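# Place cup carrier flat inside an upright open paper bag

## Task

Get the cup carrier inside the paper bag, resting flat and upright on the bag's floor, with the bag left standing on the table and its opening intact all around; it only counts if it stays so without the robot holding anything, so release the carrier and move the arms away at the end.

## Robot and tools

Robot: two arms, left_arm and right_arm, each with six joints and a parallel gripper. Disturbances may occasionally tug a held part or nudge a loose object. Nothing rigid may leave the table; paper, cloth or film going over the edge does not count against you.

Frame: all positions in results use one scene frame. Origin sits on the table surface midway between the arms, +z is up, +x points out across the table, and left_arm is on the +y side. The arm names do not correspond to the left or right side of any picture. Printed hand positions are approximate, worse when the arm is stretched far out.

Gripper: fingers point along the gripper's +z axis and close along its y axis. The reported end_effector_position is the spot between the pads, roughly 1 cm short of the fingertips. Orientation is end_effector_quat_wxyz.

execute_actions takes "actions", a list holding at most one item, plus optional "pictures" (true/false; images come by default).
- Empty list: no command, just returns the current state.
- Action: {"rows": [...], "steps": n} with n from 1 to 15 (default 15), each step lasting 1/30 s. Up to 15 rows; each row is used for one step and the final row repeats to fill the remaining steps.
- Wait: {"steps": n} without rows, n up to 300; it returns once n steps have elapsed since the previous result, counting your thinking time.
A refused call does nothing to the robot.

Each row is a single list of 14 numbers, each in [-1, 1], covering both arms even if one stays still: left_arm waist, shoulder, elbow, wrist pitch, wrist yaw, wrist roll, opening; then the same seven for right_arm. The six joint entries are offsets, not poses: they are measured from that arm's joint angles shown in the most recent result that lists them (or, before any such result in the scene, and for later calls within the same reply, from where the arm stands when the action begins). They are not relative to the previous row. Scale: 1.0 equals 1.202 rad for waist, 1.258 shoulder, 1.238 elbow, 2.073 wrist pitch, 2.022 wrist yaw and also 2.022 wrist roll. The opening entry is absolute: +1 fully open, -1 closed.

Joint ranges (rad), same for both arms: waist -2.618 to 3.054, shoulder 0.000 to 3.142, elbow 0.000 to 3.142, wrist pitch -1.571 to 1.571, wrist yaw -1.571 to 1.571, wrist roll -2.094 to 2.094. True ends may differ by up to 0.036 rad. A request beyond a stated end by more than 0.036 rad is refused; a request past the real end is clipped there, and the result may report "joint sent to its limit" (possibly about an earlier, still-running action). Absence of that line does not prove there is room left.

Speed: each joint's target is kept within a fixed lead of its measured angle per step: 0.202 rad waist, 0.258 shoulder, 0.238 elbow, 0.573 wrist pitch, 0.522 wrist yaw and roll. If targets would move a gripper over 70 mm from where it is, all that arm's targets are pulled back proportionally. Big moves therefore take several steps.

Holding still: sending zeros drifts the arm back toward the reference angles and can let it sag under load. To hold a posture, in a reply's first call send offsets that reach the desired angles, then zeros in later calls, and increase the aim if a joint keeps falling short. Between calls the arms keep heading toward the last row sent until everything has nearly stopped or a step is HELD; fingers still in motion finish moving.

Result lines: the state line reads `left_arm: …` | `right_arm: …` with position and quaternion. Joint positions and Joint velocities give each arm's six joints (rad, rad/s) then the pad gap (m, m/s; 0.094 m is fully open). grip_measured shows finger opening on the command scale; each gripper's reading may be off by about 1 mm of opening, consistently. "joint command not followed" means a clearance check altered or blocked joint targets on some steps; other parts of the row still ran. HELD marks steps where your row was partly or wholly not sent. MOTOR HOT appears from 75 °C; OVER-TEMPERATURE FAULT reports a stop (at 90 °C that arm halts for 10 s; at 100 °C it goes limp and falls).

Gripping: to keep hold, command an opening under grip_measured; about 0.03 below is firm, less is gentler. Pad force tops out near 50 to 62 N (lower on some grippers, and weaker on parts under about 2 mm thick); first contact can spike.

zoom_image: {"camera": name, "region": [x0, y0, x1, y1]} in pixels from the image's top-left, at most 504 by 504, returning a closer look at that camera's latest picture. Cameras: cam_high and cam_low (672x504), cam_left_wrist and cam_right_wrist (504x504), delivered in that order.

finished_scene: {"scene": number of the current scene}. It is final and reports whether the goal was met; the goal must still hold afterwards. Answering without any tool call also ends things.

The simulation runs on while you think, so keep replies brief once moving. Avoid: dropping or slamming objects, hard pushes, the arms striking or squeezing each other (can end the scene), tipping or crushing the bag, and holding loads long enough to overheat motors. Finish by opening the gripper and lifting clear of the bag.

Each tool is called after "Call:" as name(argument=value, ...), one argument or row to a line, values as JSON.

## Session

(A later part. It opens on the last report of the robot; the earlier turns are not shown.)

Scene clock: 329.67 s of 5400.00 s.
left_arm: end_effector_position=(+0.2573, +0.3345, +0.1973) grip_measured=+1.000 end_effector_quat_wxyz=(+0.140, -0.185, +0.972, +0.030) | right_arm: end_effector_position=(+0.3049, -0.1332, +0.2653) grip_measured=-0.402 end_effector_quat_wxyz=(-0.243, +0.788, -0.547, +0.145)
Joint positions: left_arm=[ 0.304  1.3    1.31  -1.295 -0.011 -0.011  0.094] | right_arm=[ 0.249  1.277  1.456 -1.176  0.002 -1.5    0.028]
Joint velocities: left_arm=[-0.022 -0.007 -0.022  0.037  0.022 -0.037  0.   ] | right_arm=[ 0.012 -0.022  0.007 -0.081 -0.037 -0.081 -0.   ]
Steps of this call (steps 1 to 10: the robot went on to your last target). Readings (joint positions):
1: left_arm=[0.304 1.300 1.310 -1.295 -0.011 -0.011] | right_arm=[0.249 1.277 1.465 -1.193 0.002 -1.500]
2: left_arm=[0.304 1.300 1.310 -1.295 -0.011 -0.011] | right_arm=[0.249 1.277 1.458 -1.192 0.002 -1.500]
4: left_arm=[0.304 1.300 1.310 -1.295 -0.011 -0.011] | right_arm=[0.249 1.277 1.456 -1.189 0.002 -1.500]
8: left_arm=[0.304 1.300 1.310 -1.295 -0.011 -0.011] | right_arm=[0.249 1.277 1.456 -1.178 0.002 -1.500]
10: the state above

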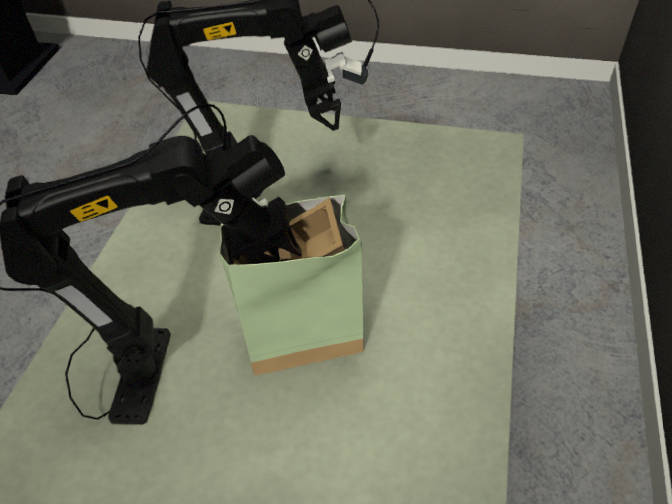

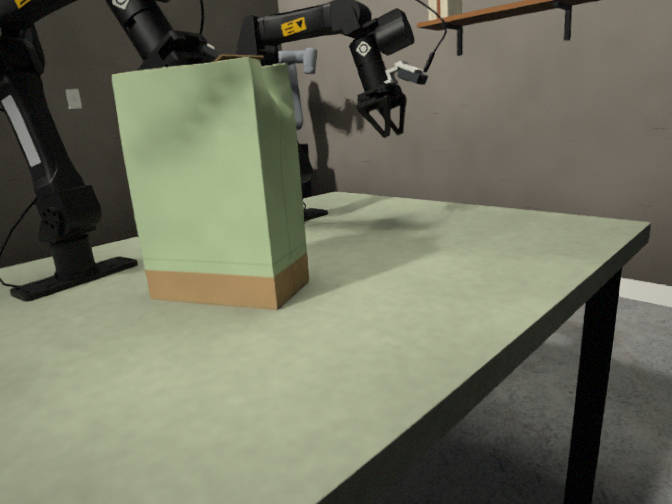

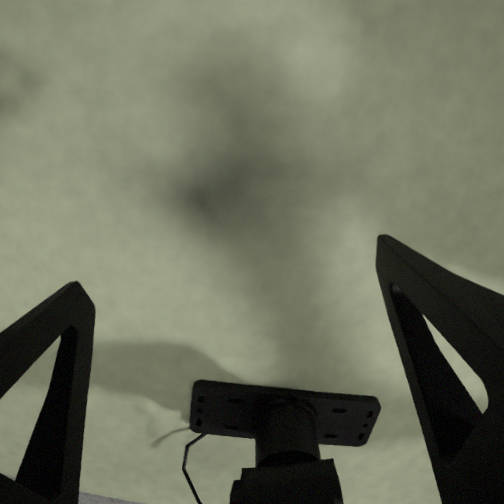

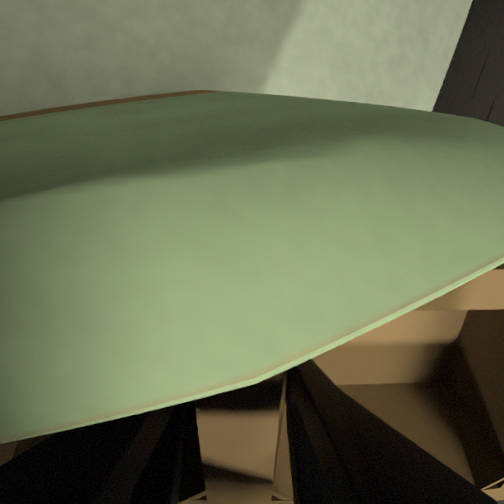

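Call:
execute_actions(
  actions=[
    {"rows":[[0,0,0,0,0,0,1,0,0.02,0.015,-0.015,0,0,-0.45],[0,0,0,0,0,0,1,0,0.033,0.025,-0.025,0,0,-0.45],[0,0,0,0,0,0,1,0,0.046,0.035,-0.035,0,0.01,-0.45],[0,0,0,0,0,0,1,0,0.06,0.045,-0.045,0,0.01,-0.45],[0,0,0,0,0,0,1,0,0.073,0.055,-0.055,0,0.015,-0.45],[0,0,0,0,0,0,1,0,0.086,0.065,-0.065,0,0.015,-0.45],[0,0,0,0,0,0,1,0,0.1,0.075,-0.075,0,0.02,-0.45],[0,0,0,0,0,0,1,0,0.113,0.085,-0.085,0,0.02,-0.45],[0,0,0,0,0,0,1,0,0.126,0.095,-0.095,0,0.025,-0.45],[0,0,0,0,0,0,1,0,0.14,0.105,-0.105,0,0.025,-0.45],[0,0,0,0,0,0,1,0,0.155,0.115,-0.115,0,0.025,-0.45],[0,0,0,0,0,0,1,0,0.17,0.125,-0.125,0,0.025,-0.45]]},
  ],
  pictures=false,
)

Call:
execute_actions(
  actions=[
    {"steps":12},
  ],
)

Call:
zoom_image(
  camera="cam_high",
  region=[200,140,420,400],
)

Scene clock: 352.13 s of 5400.00 s.
left_arm: end_effector_position=(+0.2573, +0.3345, +0.1973) grip_measured=+1.000 end_effector_quat_wxyz=(+0.140, -0.185, +0.972, +0.030) | right_arm: end_effector_position=(+0.3037, -0.1337, +0.2256) grip_measured=-0.402 end_effector_quat_wxyz=(-0.126, +0.803, -0.578, +0.073)
Joint positions: left_arm=[ 0.304  1.3    1.31  -1.295 -0.011 -0.011  0.094] | right_arm=[ 0.249  1.485  1.575 -1.368  0.002 -1.465  0.028]
Joint velocities: left_arm=[-0.002 -0.002  0.012 -0.022  0.007 -0.022  0.   ] | right_arm=[ 0.007  0.159  0.012 -0.227 -0.022  0.051  0.   ]
Steps of this call (steps 1 to 30: the robot went on to your last target; steps 31 to 90: nothing new was sent; then 18.97 s passed at rest; steps 91 to 105: all 15 steps of this action). Readings (joint positions):
91: left_arm=[0.304 1.300 1.310 -1.295 -0.011 -0.011] | right_arm=[0.249 1.278 1.456 -1.174 0.002 -1.500]
92: left_arm=[0.304 1.300 1.310 -1.295 -0.011 -0.011] | right_arm=[0.249 1.282 1.457 -1.179 0.002 -1.500]
94: left_arm=[0.304 1.300 1.310 -1.295 -0.011 -0.011] | right_arm=[0.249 1.304 1.469 -1.204 0.002 -1.497]
98: left_arm=[0.304 1.300 1.310 -1.295 -0.011 -0.011] | right_arm=[0.249 1.379 1.512 -1.262 0.002 -1.484]
105: the state above

Scene clock: 352.53 s of 5400.00 s.
left_arm: end_effector_position=(+0.2573, +0.3345, +0.1973) grip_measured=+1.000 end_effector_quat_wxyz=(+0.140, -0.185, +0.972, +0.030) | right_arm: end_effector_position=(+0.2948, -0.1378, +0.2214) grip_measured=-0.402 end_effector_quat_wxyz=(-0.106, +0.804, -0.582, +0.061)
Joint positions: left_arm=[ 0.304  1.3    1.31  -1.295 -0.011 -0.011  0.094] | right_arm=[ 0.249  1.489  1.575 -1.411  0.002 -1.46   0.028]
Joint velocities: left_arm=[-0.012 -0.002 -0.002  0.022 -0.066 -0.066  0.   ] | right_arm=[ 0.007 -0.007 -0.007 -0.037  0.022 -0.007 -0.001]
Steps of this call (steps 1 to 12: the robot went on to your last target). Readings (joint positions):
1: left_arm=[0.304 1.300 1.310 -1.295 -0.011 -0.011] | right_arm=[0.249 1.488 1.575 -1.376 0.002 -1.464]
2: left_arm=[0.304 1.300 1.310 -1.295 -0.011 -0.011] | right_arm=[0.249 1.489 1.575 -1.383 0.002 -1.463]
4: left_arm=[0.304 1.300 1.310 -1.295 -0.011 -0.011] | right_arm=[0.249 1.489 1.575 -1.395 0.002 -1.462]
8: left_arm=[0.304 1.300 1.310 -1.295 -0.011 -0.011] | right_arm=[0.249 1.489 1.575 -1.407 0.002 -1.460]
12: the state above

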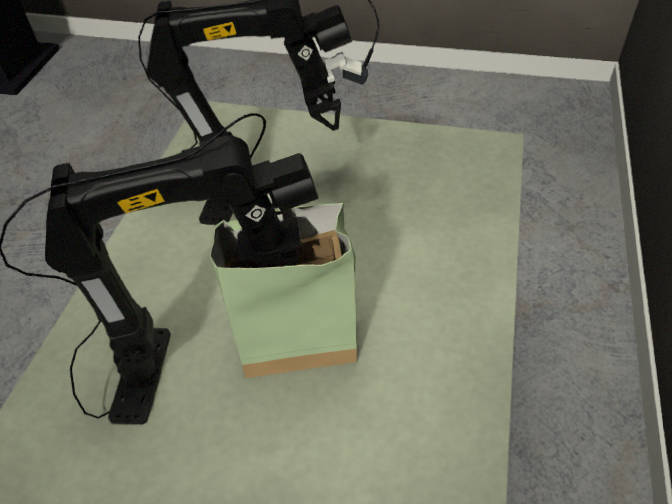

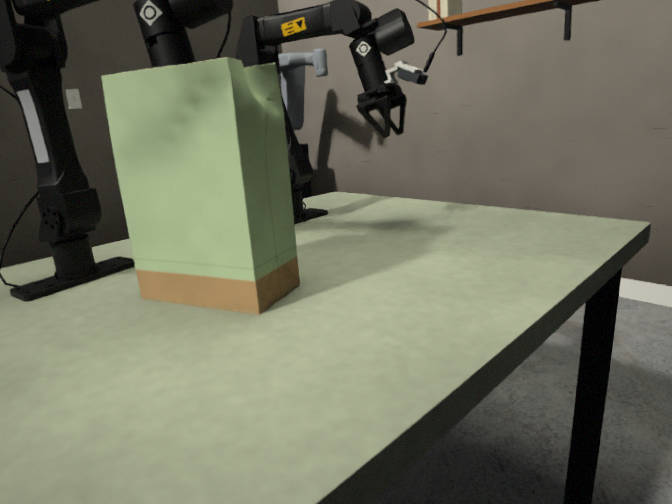

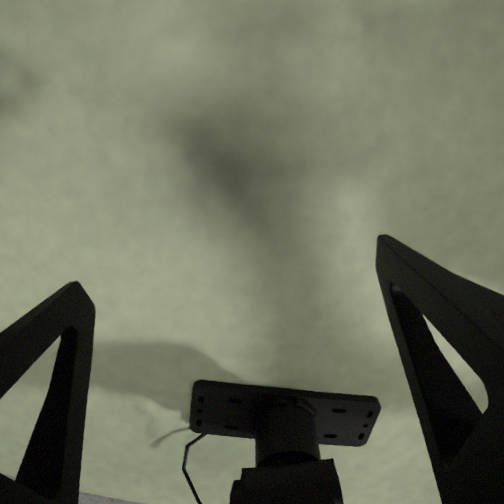

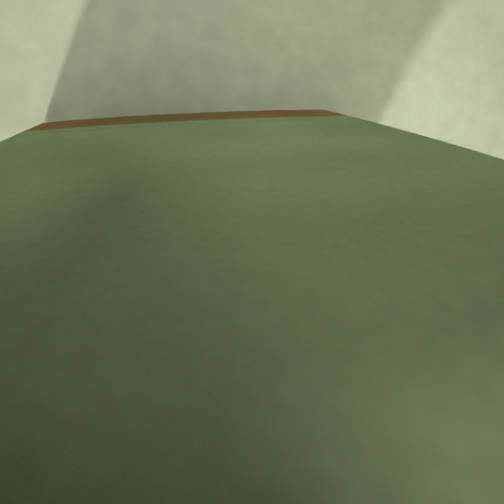

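Region (200, 140, 420, 400) of cam_high's 672x504 image, scaled by 1.938, with more detail than that image has; it fills the left 426 columns of this view, and the rest is white.

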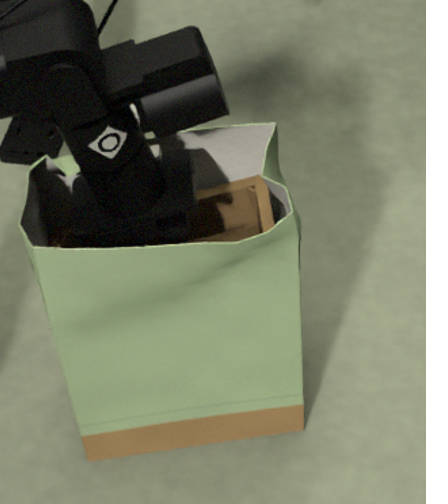

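Call:
execute_actions(
  actions=[
    {"rows":[[0,0,0,0,0,0,1,0,0.02,0.015,-0.005,0,0.005,-0.45],[0,0,0,0,0,0,1,0,0.035,0.022,-0.01,0,0.01,-0.45],[0,0,0,0,0,0,1,0,0.05,0.03,-0.015,0,0.015,-0.45],[0,0,0,0,0,0,1,0,0.065,0.038,-0.02,0,0.02,-0.45],[0,0,0,0,0,0,1,0,0.08,0.046,-0.025,0,0.025,-0.45],[0,0,0,0,0,0,1,0,0.095,0.054,-0.03,0,0.03,-0.45],[0,0,0,0,0,0,1,0,0.11,0.062,-0.035,0,0.035,-0.45],[0,0,0,0,0,0,1,0,0.125,0.07,-0.04,0,0.04,-0.45],[0,0,0,0,0,0,1,0,0.14,0.078,-0.045,0,0.04,-0.45],[0,0,0,0,0,0,1,0,0.155,0.086,-0.05,0,0.04,-0.45],[0,0,0,0,0,0,1,0,0.17,0.095,-0.06,0,0.04,-0.45],[0,0,0,0,0,0,1,0,0.18,0.095,-0.06,0,0.04,-0.45]]},
  ],
  pictures=false,
)

Call:
execute_actions(
  actions=[
    {"steps":12},
  ],
)

Call:
zoom_image(
  camera="cam_high",
  region=[200,140,420,400],
)

Scene clock: 370.17 s of 5400.00 s.
left_arm: end_effector_position=(+0.2573, +0.3345, +0.1973) grip_measured=+1.000 end_effector_quat_wxyz=(+0.140, -0.185, +0.972, +0.030) | right_arm: end_effector_position=(+0.3066, -0.1321, +0.1805) grip_measured=-0.402 end_effector_quat_wxyz=(-0.013, +0.791, -0.612, +0.008)
Joint positions: left_arm=[ 0.304  1.3    1.31  -1.295 -0.011 -0.011  0.094] | right_arm=[ 0.249  1.707  1.661 -1.494  0.001 -1.396  0.028]
Joint velocities: left_arm=[-0.012  0.007  0.002 -0.051  0.007  0.081  0.   ] | right_arm=[-0.012  0.129 -0.012 -0.154 -0.037  0.037 -0.001]
Steps of this call (steps 1 to 30: the robot went on to your last target; steps 31 to 90: nothing new was sent; then 14.13 s passed at rest; steps 91 to 105: all 15 steps of this action). Readings (joint positions):
91: left_arm=[0.304 1.300 1.310 -1.295 -0.011 -0.011] | right_arm=[0.249 1.491 1.575 -1.413 0.002 -1.459]
92: left_arm=[0.304 1.300 1.310 -1.295 -0.011 -0.011] | right_arm=[0.249 1.495 1.575 -1.413 0.002 -1.458]
94: left_arm=[0.304 1.300 1.310 -1.295 -0.011 -0.011] | right_arm=[0.249 1.517 1.583 -1.423 0.002 -1.450]
98: left_arm=[0.304 1.300 1.310 -1.295 -0.011 -0.011] | right_arm=[0.249 1.600 1.618 -1.445 0.002 -1.423]
105: the state above

Scene clock: 370.57 s of 5400.00 s.
left_arm: end_effector_position=(+0.2573, +0.3345, +0.1973) grip_measured=+1.000 end_effector_quat_wxyz=(+0.140, -0.185, +0.972, +0.030) | right_arm: end_effector_position=(+0.3031, -0.1337, +0.1793) grip_measured=-0.402 end_effector_quat_wxyz=(-0.005, +0.789, -0.615, +0.003)
Joint positions: left_arm=[ 0.304  1.3    1.31  -1.295 -0.011 -0.011  0.094] | right_arm=[ 0.249  1.711  1.661 -1.51   0.001 -1.388  0.028]
Joint velocities: left_arm=[-0.002  0.007  0.007  0.022 -0.066  0.037  0.   ] | right_arm=[-0.002 -0.002 -0.012  0.037 -0.095  0.007 -0.001]
Steps of this call (steps 1 to 12: the robot went on to your last target). Readings (joint positions):
1: left_arm=[0.304 1.300 1.310 -1.295 -0.011 -0.011] | right_arm=[0.249 1.710 1.661 -1.497 0.001 -1.394]
2: left_arm=[0.304 1.300 1.310 -1.295 -0.011 -0.011] | right_arm=[0.249 1.711 1.661 -1.500 0.001 -1.393]
4: left_arm=[0.304 1.300 1.310 -1.295 -0.011 -0.011] | right_arm=[0.249 1.711 1.661 -1.503 0.001 -1.391]
8: left_arm=[0.304 1.300 1.310 -1.295 -0.011 -0.011] | right_arm=[0.249 1.711 1.661 -1.509 0.001 -1.389]
12: the state above

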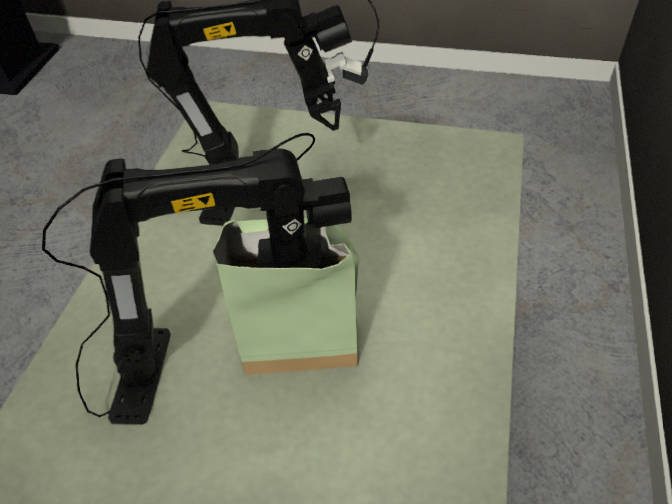

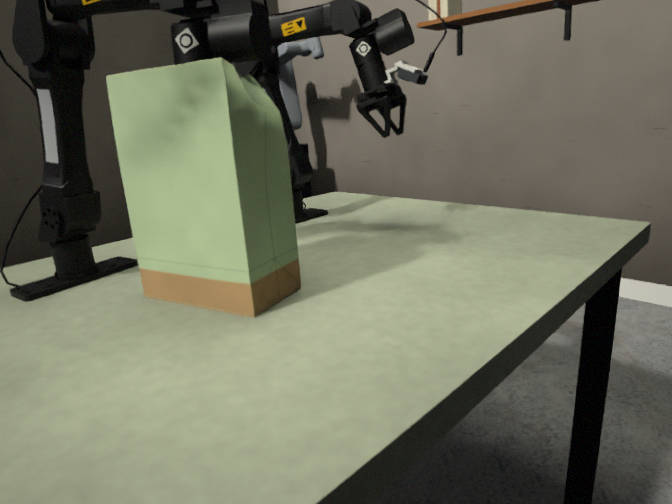

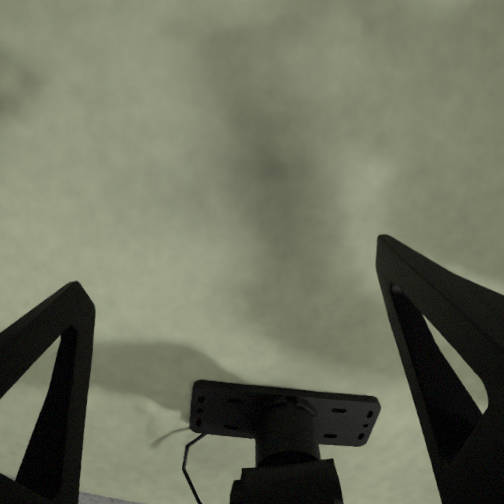

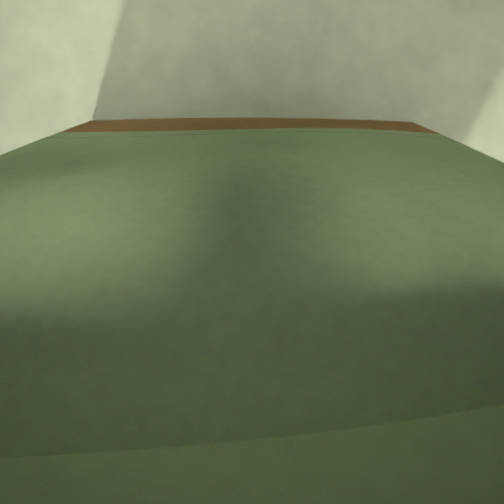

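Region (200, 140, 420, 400) of cam_high's 672x504 image, scaled by 1.938, with more detail than that image has; it fills the left 426 columns of this view, and the rest is white.

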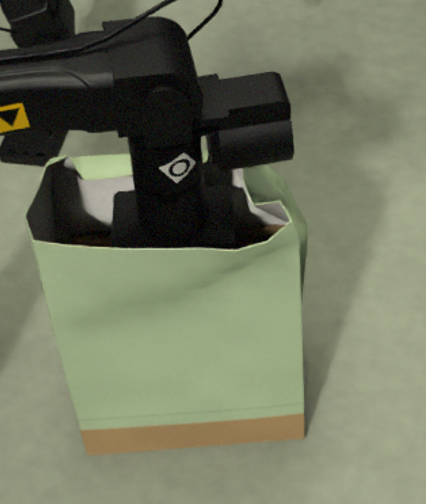

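Call:
execute_actions(
  actions=[
    {"rows":[[0,0,0,0,0,0,1,0,-0.005,0.01,0,0,0,-0.40],[0,0,0,0,0,0,1,0,-0.005,0.01,0,0,0,-0.38],[0,0,0,0,0,0,1,0,-0.005,0.01,0,0,0,-0.3],[0,0,0,0,0,0,1,0,-0.005,0.01,0,0,0,0.0]]},
  ],
  pictures=false,
)

Call:
execute_actions(
  actions=[
    {"rows":[[0,0,0,0,0,0,1,0,-0.03,0.03,-0.01,0,0,0],[0,0,0,0,0,0,1,0,-0.04,0.05,-0.015,0,0,0],[0,0,0,0,0,0,1,0,-0.045,0.07,-0.02,0,0,0],[0,0,0,0,0,0,1,0,-0.05,0.09,-0.02,0,0,0],[0,0,0,0,0,0,1,0,-0.055,0.11,-0.02,0,0,0],[0,0,0,0,0,0,1,0,-0.06,0.13,-0.02,0,0,0],[0,0,0,0,0,0,1,0,-0.065,0.15,-0.02,0,0,0],[0,0,0,0,0,0,1,0,-0.07,0.17,-0.02,0,0,0],[0,0,0,0,0,0,1,0,-0.075,0.19,-0.02,0,0,0],[0,0,0,0,0,0,1,0,-0.08,0.21,-0.02,0,0,0],[0,0,0,0,0,0,1,0,-0.085,0.23,-0.02,0,0,0],[0,0,0,0,0,0,1,0,-0.09,0.25,-0.02,0,0,0]]},
  ],
  pictures=false,
)

Call:
execute_actions(
  actions=[
    {"steps":12},
  ],
)

Scene clock: 388.20 s of 5400.00 s.
left_arm: end_effector_position=(+0.2573, +0.3345, +0.1973) grip_measured=+1.000 end_effector_quat_wxyz=(+0.140, -0.185, +0.972, +0.030) | right_arm: end_effector_position=(+0.3030, -0.1337, +0.1793) grip_measured=-0.003 end_effector_quat_wxyz=(-0.004, +0.788, -0.615, +0.003)
Joint positions: left_arm=[ 0.304  1.3    1.31  -1.295 -0.011 -0.011  0.094] | right_arm=[ 0.249  1.711  1.661 -1.511  0.001 -1.388  0.047]
Joint velocities: left_arm=[-0.007  0.002 -0.007  0.081  0.007  0.007  0.   ] | right_arm=[-0.022 -0.007  0.002 -0.007  0.022  0.066  0.   ]
Steps of this call (steps 1 to 30: the robot went on to your last target; steps 31 to 90: nothing new was sent; then 14.13 s passed at rest; steps 91 to 105: all 15 steps of this action). Readings (joint positions):
91: left_arm=[0.304 1.300 1.310 -1.295 -0.011 -0.011] | right_arm=[0.249 1.711 1.661 -1.511 0.001 -1.388]
92: left_arm=[0.304 1.300 1.310 -1.295 -0.011 -0.011] | right_arm=[0.249 1.711 1.661 -1.511 0.001 -1.388]
94: left_arm=[0.304 1.300 1.310 -1.295 -0.011 -0.011] | right_arm=[0.249 1.711 1.661 -1.511 0.001 -1.388]
98: left_arm=[0.304 1.300 1.310 -1.295 -0.011 -0.011] | right_arm=[0.249 1.711 1.661 -1.511 0.001 -1.388]
105: the state above

Scene clock: 388.70 s of 5400.00 s.
left_arm: end_effector_position=(+0.2573, +0.3345, +0.1973) grip_measured=+1.000 end_effector_quat_wxyz=(+0.140, -0.185, +0.972, +0.030) | right_arm: end_effector_position=(+0.3267, -0.1229, +0.2907) grip_measured=-0.003 end_effector_quat_wxyz=(-0.169, +0.774, -0.604, +0.088)
Joint positions: left_arm=[ 0.304  1.3    1.31  -1.295 -0.011 -0.011  0.094] | right_arm=[ 0.249  1.607  1.949 -1.53   0.001 -1.388  0.047]
Joint velocities: left_arm=[ 0.002  0.002 -0.002  0.007  0.022 -0.022  0.   ] | right_arm=[-0.002 -0.188  0.164 -0.022  0.007 -0.051  0.   ]
Steps of this call (steps 1 to 15: all 15 steps of this action). Readings (joint positions):
1: left_arm=[0.304 1.300 1.310 -1.295 -0.011 -0.011] | right_arm=[0.249 1.709 1.661 -1.511 0.001 -1.388]
2: left_arm=[0.304 1.300 1.310 -1.295 -0.011 -0.011] | right_arm=[0.249 1.707 1.665 -1.514 0.001 -1.388]
4: left_arm=[0.304 1.300 1.310 -1.295 -0.011 -0.011] | right_arm=[0.249 1.700 1.695 -1.524 0.001 -1.388]
8: left_arm=[0.304 1.300 1.310 -1.295 -0.011 -0.011] | right_arm=[0.249 1.668 1.797 -1.529 0.001 -1.388]
15: the state above

Scene clock: 389.10 s of 5400.00 s.
left_arm: end_effector_position=(+0.2573, +0.3345, +0.1973) grip_measured=+1.000 end_effector_quat_wxyz=(+0.140, -0.185, +0.972, +0.030) | right_arm: end_effector_position=(+0.3258, -0.1233, +0.2943) grip_measured=-0.003 end_effector_quat_wxyz=(-0.173, +0.773, -0.603, +0.091)
Joint positions: left_arm=[ 0.304  1.3    1.31  -1.295 -0.011 -0.011  0.094] | right_arm=[ 0.249  1.6    1.954 -1.531  0.001 -1.388  0.047]
Joint velocities: left_arm=[-0.002 -0.012 -0.012  0.007  0.066 -0.007  0.   ] | right_arm=[ 0.017 -0.022  0.007 -0.051 -0.037 -0.022  0.001]
Steps of this call (steps 1 to 12: the robot went on to your last target). Readings (joint positions):
1: left_arm=[0.304 1.300 1.310 -1.295 -0.011 -0.011] | right_arm=[0.249 1.602 1.953 -1.530 0.001 -1.388]
2: left_arm=[0.304 1.300 1.310 -1.295 -0.011 -0.011] | right_arm=[0.249 1.600 1.954 -1.530 0.001 -1.388]
4: left_arm=[0.304 1.300 1.310 -1.295 -0.011 -0.011] | right_arm=[0.249 1.600 1.954 -1.531 0.001 -1.388]
8: left_arm=[0.304 1.300 1.310 -1.295 -0.011 -0.011] | right_arm=[0.249 1.600 1.954 -1.531 0.001 -1.388]
12: the state above

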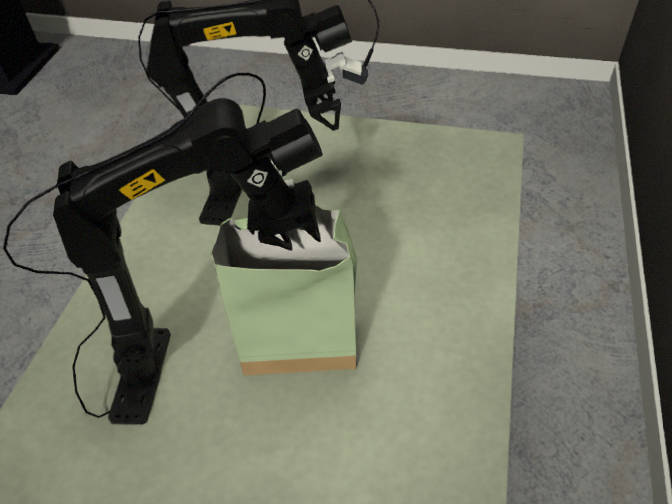

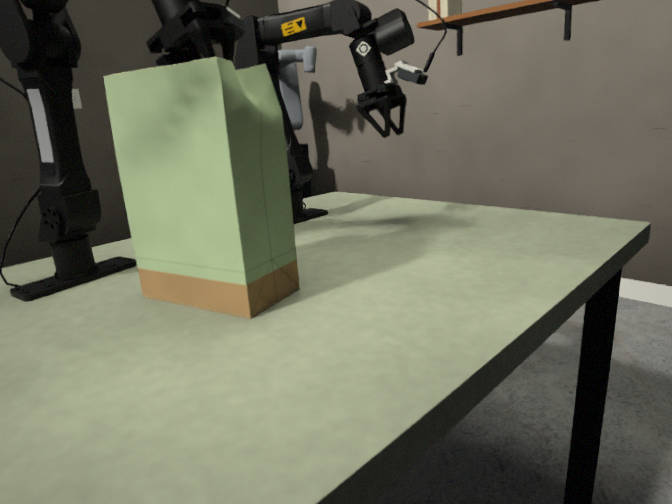

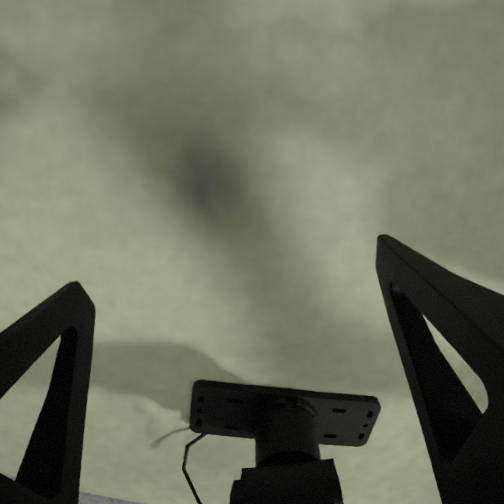

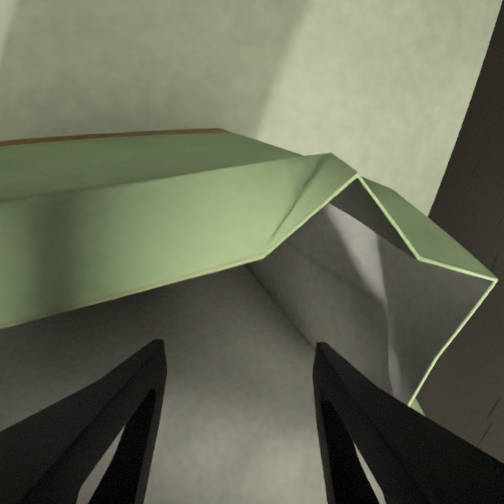

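Call:
execute_actions(
  actions=[
    {"rows":[[0,0,0,0,0,0,1,0,-0.04,0.14,0,0,0,0],[0,0,0,0,0,0,1,0,-0.04,0.14,0,0,0,0],[0,0,0,0,0,0,1,0,-0.04,0.14,0,0,0,0],[0,0,0,0,0,0,1,0,-0.04,0.14,0,0,0,0],[0,0,0,0,0,0,1,0,-0.04,0.14,0,0,0,0],[0,0,0,0,0,0,1,0,-0.04,0.14,0,0,0,0],[0,0,0,0,0,0,1,-0.05,-0.04,0.14,0,0,0,0],[0,0,0,0,0,0,1,-0.1,-0.04,0.14,0,0,0,0],[0,0,0,0,0,0,1,-0.15,-0.04,0.14,0,0,0,0],[0,0,0,0,0,0,1,-0.2,-0.04,0.14,0,0,0,0]]},
  ],
  pictures=false,
)

Call:
execute_actions(
  actions=[
    {"steps":12},
  ],
)

Scene clock: 400.00 s of 5400.00 s.
left_arm: end_effector_position=(+0.2573, +0.3345, +0.1973) grip_measured=+1.000 end_effector_quat_wxyz=(+0.140, -0.185, +0.972, +0.030) | right_arm: end_effector_position=(+0.3500, -0.2014, +0.3605) grip_measured=-0.003 end_effector_quat_wxyz=(+0.245, -0.675, +0.674, -0.173)
Joint positions: left_arm=[ 0.304  1.3    1.31  -1.295 -0.011 -0.011  0.094] | right_arm=[ 0.007  1.55   2.114 -1.526  0.01  -1.388  0.047]
Joint velocities: left_arm=[-0.007  0.022  0.002 -0.007 -0.007  0.037  0.   ] | right_arm=[ 0.007 -0.007  0.007 -0.037 -0.051  0.037  0.   ]
Steps of this call (steps 1 to 15: the robot went on to your last target; steps 16 to 90: nothing new was sent; then 7.40 s passed at rest; steps 91 to 105: all 15 steps of this action). Readings (joint positions):
91: left_arm=[0.304 1.300 1.310 -1.295 -0.011 -0.011] | right_arm=[0.249 1.601 1.976 -1.541 0.001 -1.388]
92: left_arm=[0.304 1.300 1.310 -1.295 -0.011 -0.011] | right_arm=[0.249 1.605 2.011 -1.540 0.001 -1.388]
94: left_arm=[0.304 1.300 1.310 -1.295 -0.011 -0.011] | right_arm=[0.249 1.592 2.072 -1.531 0.001 -1.388]
98: left_arm=[0.304 1.300 1.310 -1.295 -0.011 -0.011] | right_arm=[0.220 1.549 2.113 -1.526 -0.006 -1.388]
105: the state above

Scene clock: 400.40 s of 5400.00 s.
left_arm: end_effector_position=(+0.2573, +0.3345, +0.1973) grip_measured=+1.000 end_effector_quat_wxyz=(+0.140, -0.185, +0.972, +0.030) | right_arm: end_effector_position=(+0.3500, -0.2013, +0.3605) grip_measured=-0.003 end_effector_quat_wxyz=(+0.245, -0.675, +0.674, -0.173)
Joint positions: left_arm=[ 0.304  1.3    1.31  -1.295 -0.011 -0.011  0.094] | right_arm=[ 0.007  1.55   2.114 -1.526  0.009 -1.388  0.047]
Joint velocities: left_arm=[ 0.002  0.002 -0.002 -0.168 -0.007 -0.007  0.   ] | right_arm=[-0.002 -0.012 -0.002  0.007 -0.037  0.007 -0.001]
Steps of this call (steps 1 to 12: the robot went on to your last target). Readings (joint positions):
1: left_arm=[0.304 1.300 1.310 -1.295 -0.011 -0.011] | right_arm=[0.007 1.550 2.114 -1.526 0.009 -1.388]
2: left_arm=[0.304 1.300 1.310 -1.295 -0.011 -0.011] | right_arm=[0.007 1.550 2.114 -1.526 0.009 -1.388]
4: left_arm=[0.304 1.300 1.310 -1.295 -0.011 -0.011] | right_arm=[0.007 1.550 2.114 -1.526 0.009 -1.388]
8: left_arm=[0.304 1.300 1.310 -1.295 -0.011 -0.011] | right_arm=[0.007 1.550 2.114 -1.526 0.009 -1.388]
12: the state above

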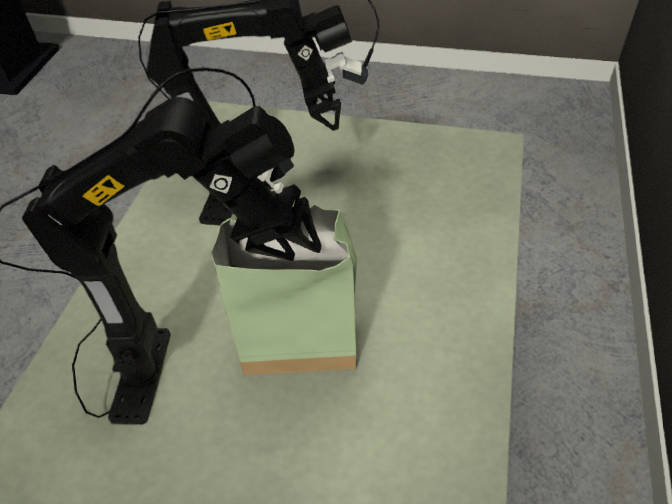

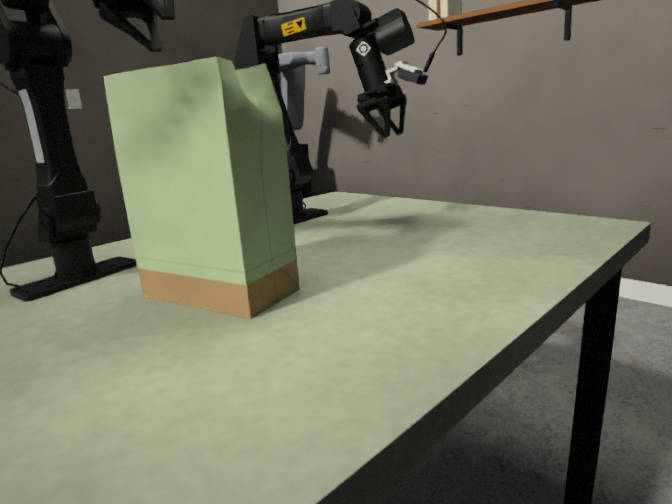

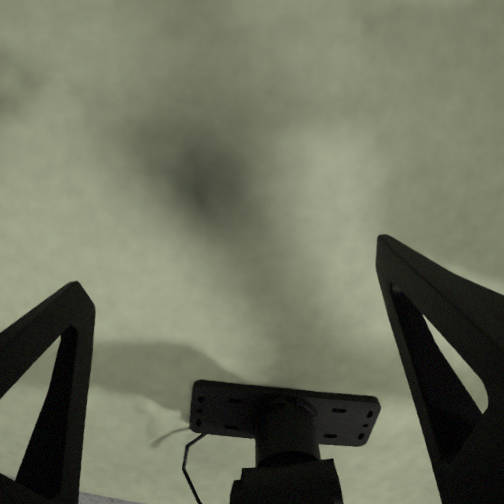

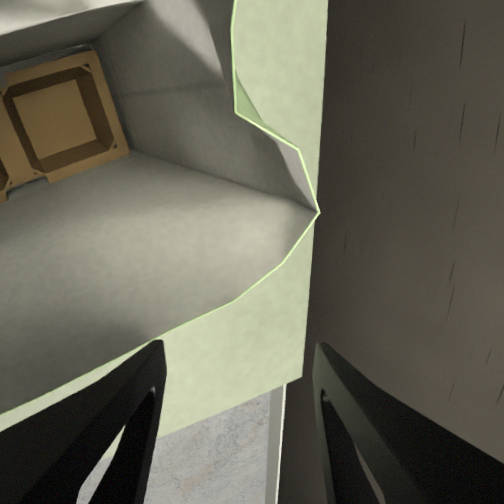

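Call:
execute_actions(
  actions=[
    {"rows":[[0,0,0,0,0,0,1,0.2,-0.09,0.0,0,0,0.686,0]]},
  ],
  pictures=false,
)

Call:
execute_actions(
  actions=[
    {"steps":15},
  ],
)

Scene clock: 405.67 s of 5400.00 s.
left_arm: end_effector_position=(+0.2573, +0.3345, +0.1973) grip_measured=+1.000 end_effector_quat_wxyz=(+0.140, -0.185, +0.972, +0.030) | right_arm: end_effector_position=(+0.2997, -0.1358, +0.3926) grip_measured=-0.003 end_effector_quat_wxyz=(+0.349, -0.264, +0.898, +0.048)
Joint positions: left_arm=[ 0.304  1.3    1.31  -1.295 -0.011 -0.011  0.094] | right_arm=[ 0.25   1.437  2.108 -1.522  0.005 -0.144  0.047]
Joint velocities: left_arm=[-0.017 -0.007 -0.007 -0.022 -0.051 -0.051  0.   ] | right_arm=[-0.012 -0.027 -0.012  0.007  0.007  0.901 -0.   ]
Steps of this call (steps 1 to 15: the robot went on to your last target; steps 16 to 90: nothing new was sent; then 1.77 s passed at rest; steps 91 to 105: all 15 steps of this action). Readings (joint positions):
91: left_arm=[0.304 1.300 1.310 -1.295 -0.011 -0.011] | right_arm=[0.034 1.541 2.112 -1.524 0.025 -1.308]
92: left_arm=[0.304 1.300 1.310 -1.295 -0.011 -0.011] | right_arm=[0.092 1.529 2.108 -1.523 0.032 -1.209]
94: left_arm=[0.304 1.300 1.310 -1.295 -0.011 -0.011] | right_arm=[0.211 1.498 2.108 -1.522 0.017 -1.013]
98: left_arm=[0.304 1.300 1.310 -1.295 -0.011 -0.011] | right_arm=[0.250 1.443 2.108 -1.522 0.005 -0.620]
105: the state above

Scene clock: 406.17 s of 5400.00 s.
left_arm: end_effector_position=(+0.2573, +0.3345, +0.1973) grip_measured=+1.000 end_effector_quat_wxyz=(+0.140, -0.185, +0.972, +0.030) | right_arm: end_effector_position=(+0.2997, -0.1358, +0.3926) grip_measured=-0.003 end_effector_quat_wxyz=(+0.345, -0.205, +0.913, +0.070)
Joint positions: left_arm=[ 0.304  1.3    1.31  -1.295 -0.011 -0.011  0.094] | right_arm=[ 0.25   1.437  2.108 -1.522  0.005 -0.014  0.047]
Joint velocities: left_arm=[-0.002 -0.007  0.017 -0.051 -0.037 -0.022  0.   ] | right_arm=[-0.002 -0.017 -0.017  0.007 -0.051 -0.051 -0.   ]
Steps of this call (steps 1 to 15: the robot went on to your last target). Readings (joint positions):
1: left_arm=[0.304 1.300 1.310 -1.295 -0.011 -0.011] | right_arm=[0.250 1.437 2.108 -1.522 0.005 -0.117]
2: left_arm=[0.304 1.300 1.310 -1.295 -0.011 -0.011] | right_arm=[0.250 1.437 2.108 -1.522 0.005 -0.095]
4: left_arm=[0.304 1.300 1.310 -1.295 -0.011 -0.011] | right_arm=[0.250 1.437 2.108 -1.522 0.005 -0.065]
8: left_arm=[0.304 1.300 1.310 -1.295 -0.011 -0.011] | right_arm=[0.250 1.437 2.108 -1.522 0.005 -0.032]
15: the state above

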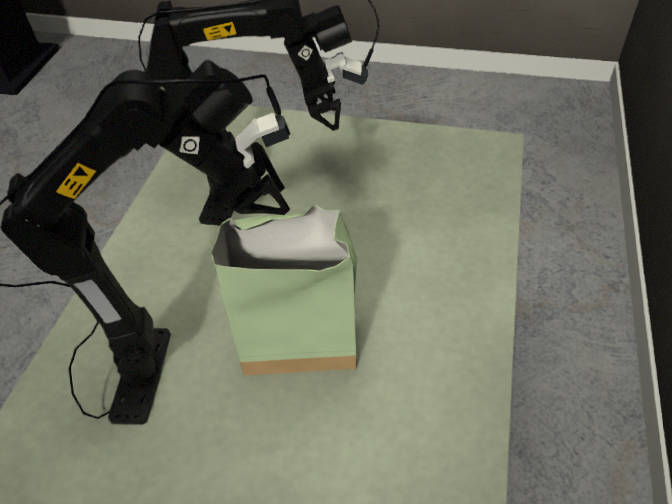

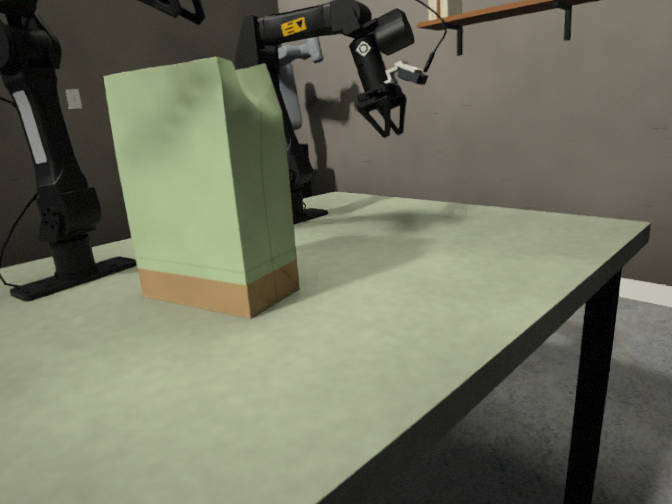

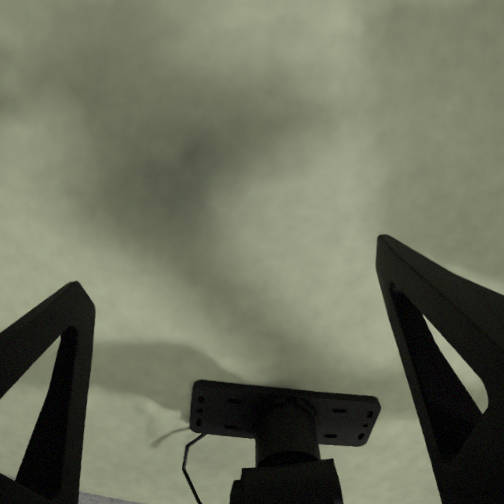

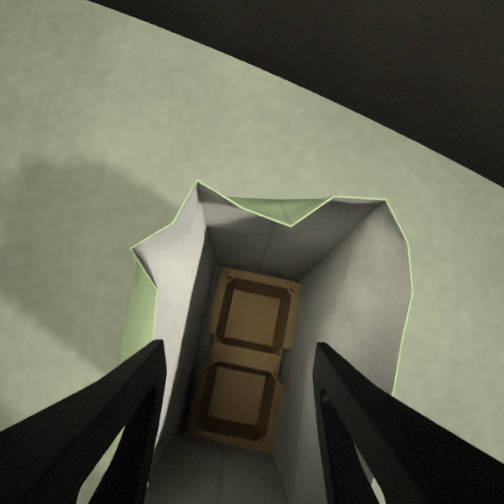

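Call:
execute_actions(
  actions=[
    {"rows":[[0,0,0,0,0,0,1,-0.05,0.1,0,0,0,0.076,-0.9]]},
  ],
)

Scene clock: 421.27 s of 5400.00 s.
left_arm: end_effector_position=(+0.2573, +0.3345, +0.1973) grip_measured=+1.000 end_effector_quat_wxyz=(+0.140, -0.185, +0.972, +0.030) | right_arm: end_effector_position=(+0.3393, -0.1363, +0.3509) grip_measured=-0.897 end_effector_quat_wxyz=(+0.277, -0.121, +0.951, +0.070)
Joint positions: left_arm=[ 0.304  1.3    1.31  -1.295 -0.011 -0.011  0.094] | right_arm=[ 0.199  1.58   2.113 -1.523  0.003  0.125  0.005]
Joint velocities: left_arm=[ 0.022 -0.012 -0.007  0.037  0.007 -0.037  0.   ] | right_arm=[-0.002 -0.002 -0.007 -0.022 -0.081  0.095 -0.   ]
Steps of this call (steps 1 to 15: the robot went on to your last target; steps 16 to 90: nothing new was sent; then 11.60 s passed at rest; steps 91 to 105: all 15 steps of this action). Readings (joint positions):
91: left_arm=[0.304 1.300 1.310 -1.295 -0.011 -0.011] | right_arm=[0.242 1.448 2.110 -1.524 0.002 0.011]
92: left_arm=[0.304 1.300 1.310 -1.295 -0.011 -0.011] | right_arm=[0.227 1.462 2.113 -1.524 0.001 0.035]
94: left_arm=[0.304 1.300 1.310 -1.295 -0.011 -0.011] | right_arm=[0.205 1.508 2.113 -1.523 0.002 0.070]
98: left_arm=[0.304 1.300 1.310 -1.295 -0.011 -0.011] | right_arm=[0.199 1.579 2.113 -1.523 0.003 0.106]
105: the state above

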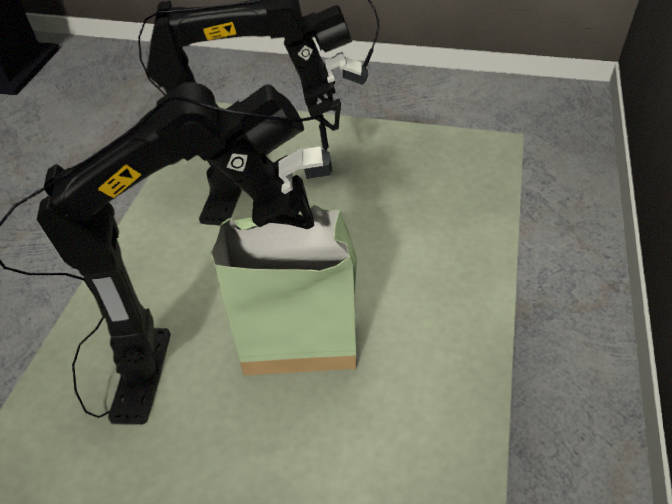

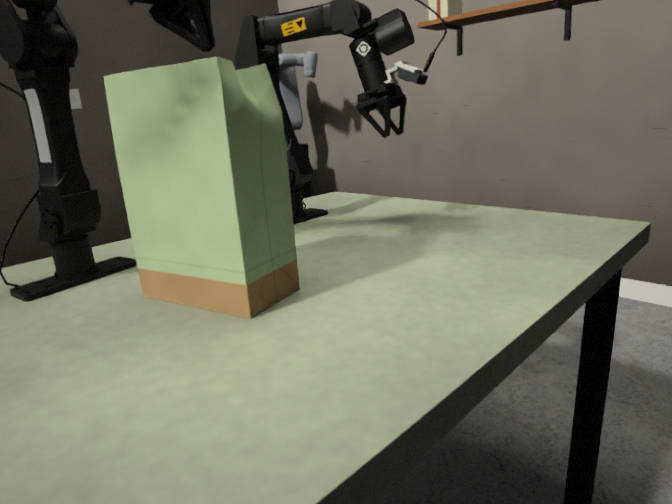

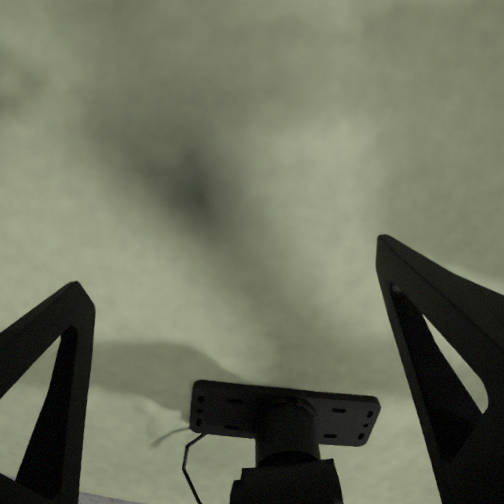

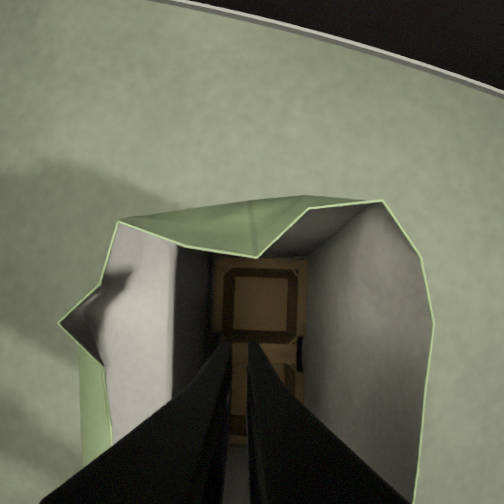

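Call:
execute_actions(
  actions=[
    {"rows":[[0,0,0,0,0,0,1,-0.015,0.01,-0.05,0,0,0,-0.9],[0,0,0,0,0,0,1,-0.015,0.015,-0.08,0,0,0,-0.9],[0,0,0,0,0,0,1,-0.015,0.02,-0.11,0,0,0,-0.9],[0,0,0,0,0,0,1,-0.015,0.025,-0.14,0,0,0,-0.9],[0,0,0,0,0,0,1,-0.015,0.03,-0.17,0,0,0,-0.9],[0,0,0,0,0,0,1,-0.015,0.035,-0.2,0,0,0,-0.9]]},
  ],
  pictures=false,
)

Call:
execute_actions(
  actions=[
    {"rows":[[0,0,0,0,0,0,1,0,0,0,0,0,0,1]]},
  ],
  pictures=false,
)

Call:
execute_actions(
  actions=[
    {"steps":45},
  ],
)

Scene clock: 430.43 s of 5400.00 s.
left_arm: end_effector_position=(+0.2573, +0.3345, +0.1973) grip_measured=+1.000 end_effector_quat_wxyz=(+0.140, -0.185, +0.972, +0.030) | right_arm: end_effector_position=(+0.3326, -0.1416, +0.2559) grip_measured=-0.897 end_effector_quat_wxyz=(+0.133, -0.119, +0.983, +0.033)
Joint positions: left_arm=[ 0.304  1.3    1.31  -1.295 -0.011 -0.011  0.094] | right_arm=[ 0.191  1.64   1.864 -1.52   0.003  0.13   0.005]
Joint velocities: left_arm=[-0.007 -0.017 -0.007  0.022 -0.051  0.037  0.   ] | right_arm=[-0.022 -0.012 -0.012 -0.037 -0.007 -0.022  0.   ]
Steps of this call (steps 1 to 15: the robot went on to your last target; steps 16 to 90: nothing new was sent; then 5.67 s passed at rest; steps 91 to 105: all 15 steps of this action). Readings (joint positions):
91: left_arm=[0.304 1.300 1.310 -1.295 -0.011 -0.011] | right_arm=[0.198 1.580 2.106 -1.521 0.003 0.130]
92: left_arm=[0.304 1.300 1.310 -1.295 -0.011 -0.011] | right_arm=[0.196 1.580 2.091 -1.520 0.003 0.130]
94: left_arm=[0.304 1.300 1.310 -1.295 -0.011 -0.011] | right_arm=[0.192 1.580 2.031 -1.516 0.003 0.130]
98: left_arm=[0.304 1.300 1.310 -1.295 -0.011 -0.011] | right_arm=[0.191 1.609 1.895 -1.520 0.003 0.130]
105: the state above

Scene clock: 430.93 s of 5400.00 s.
left_arm: end_effector_position=(+0.2573, +0.3345, +0.1973) grip_measured=+1.000 end_effector_quat_wxyz=(+0.140, -0.185, +0.972, +0.030) | right_arm: end_effector_position=(+0.3326, -0.1416, +0.2559) grip_measured=+0.998 end_effector_quat_wxyz=(+0.133, -0.119, +0.983, +0.033)
Joint positions: left_arm=[ 0.304  1.3    1.31  -1.295 -0.011 -0.011  0.094] | right_arm=[ 0.191  1.64   1.864 -1.52   0.003  0.13   0.094]
Joint velocities: left_arm=[-0.002  0.017 -0.012 -0.081  0.022  0.051  0.   ] | right_arm=[ 0.012 -0.007 -0.002 -0.037  0.022 -0.007 -0.   ]
Steps of this call (steps 1 to 15: all 15 steps of this action). Readings (joint positions):
1: left_arm=[0.304 1.300 1.310 -1.295 -0.011 -0.011] | right_arm=[0.191 1.640 1.864 -1.520 0.003 0.130]
2: left_arm=[0.304 1.300 1.310 -1.295 -0.011 -0.011] | right_arm=[0.191 1.640 1.864 -1.520 0.003 0.130]
4: left_arm=[0.304 1.300 1.310 -1.295 -0.011 -0.011] | right_arm=[0.191 1.640 1.864 -1.520 0.003 0.130]
8: left_arm=[0.304 1.300 1.310 -1.295 -0.011 -0.011] | right_arm=[0.191 1.640 1.864 -1.520 0.003 0.130]
15: the state above

Scene clock: 432.43 s of 5400.00 s.
left_arm: end_effector_position=(+0.2573, +0.3345, +0.1973) grip_measured=+1.000 end_effector_quat_wxyz=(+0.140, -0.185, +0.972, +0.030) | right_arm: end_effector_position=(+0.3326, -0.1416, +0.2559) grip_measured=+0.998 end_effector_quat_wxyz=(+0.133, -0.119, +0.983, +0.033)
Joint positions: left_arm=[ 0.304  1.3    1.31  -1.295 -0.011 -0.011  0.094] | right_arm=[ 0.191  1.64   1.864 -1.52   0.003  0.13   0.094]
Joint velocities: left_arm=[-0.002  0.007 -0.027  0.007  0.022  0.022  0.   ] | right_arm=[ 0.012 -0.012 -0.002 -0.007  0.066 -0.037  0.001]
Steps of this call (steps 1 to 15: the robot went on to your last target; steps 16 to 45: nothing new was sent). Readings (joint positions):
1: left_arm=[0.304 1.300 1.310 -1.295 -0.011 -0.011] | right_arm=[0.191 1.640 1.864 -1.520 0.003 0.130]
2: left_arm=[0.304 1.300 1.310 -1.295 -0.011 -0.011] | right_arm=[0.191 1.640 1.864 -1.520 0.003 0.130]
4: left_arm=[0.304 1.300 1.310 -1.295 -0.011 -0.011] | right_arm=[0.191 1.640 1.864 -1.520 0.003 0.130]
8: left_arm=[0.304 1.300 1.310 -1.295 -0.011 -0.011] | right_arm=[0.191 1.640 1.864 -1.520 0.003 0.130]
45: the state above
All arms were judged still, so your last target was given up. Only a new action makes them travel on or press farther. Fingers that are still opening or closing keep moving.

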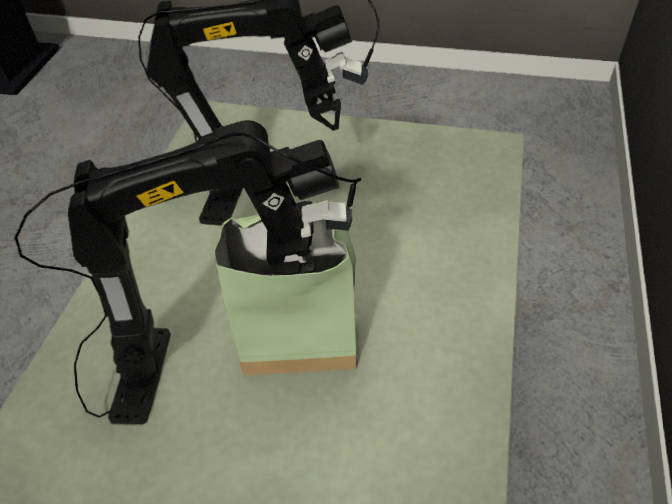

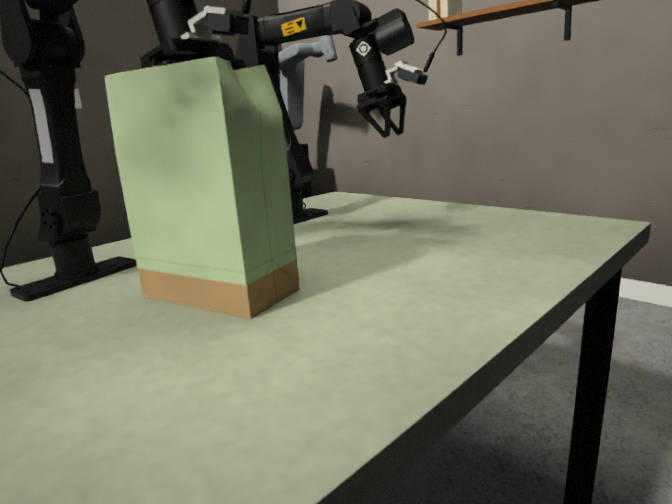

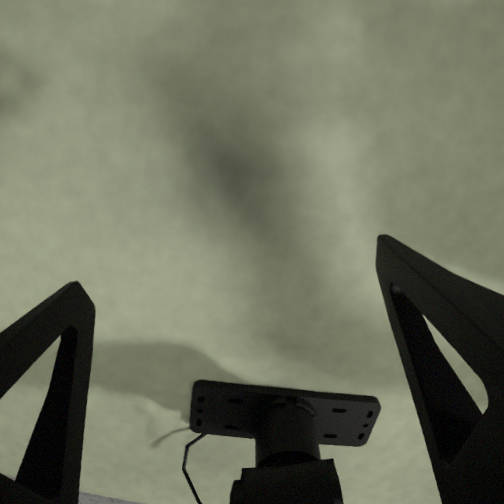

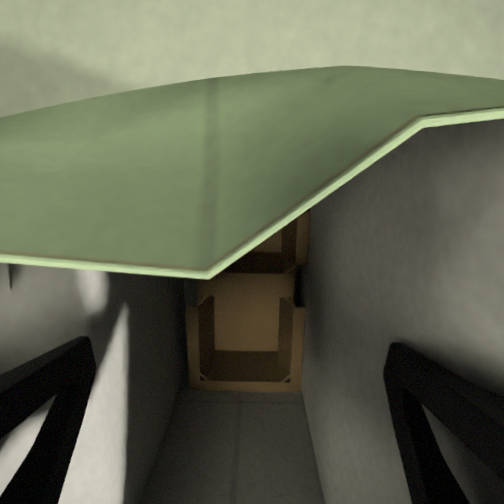

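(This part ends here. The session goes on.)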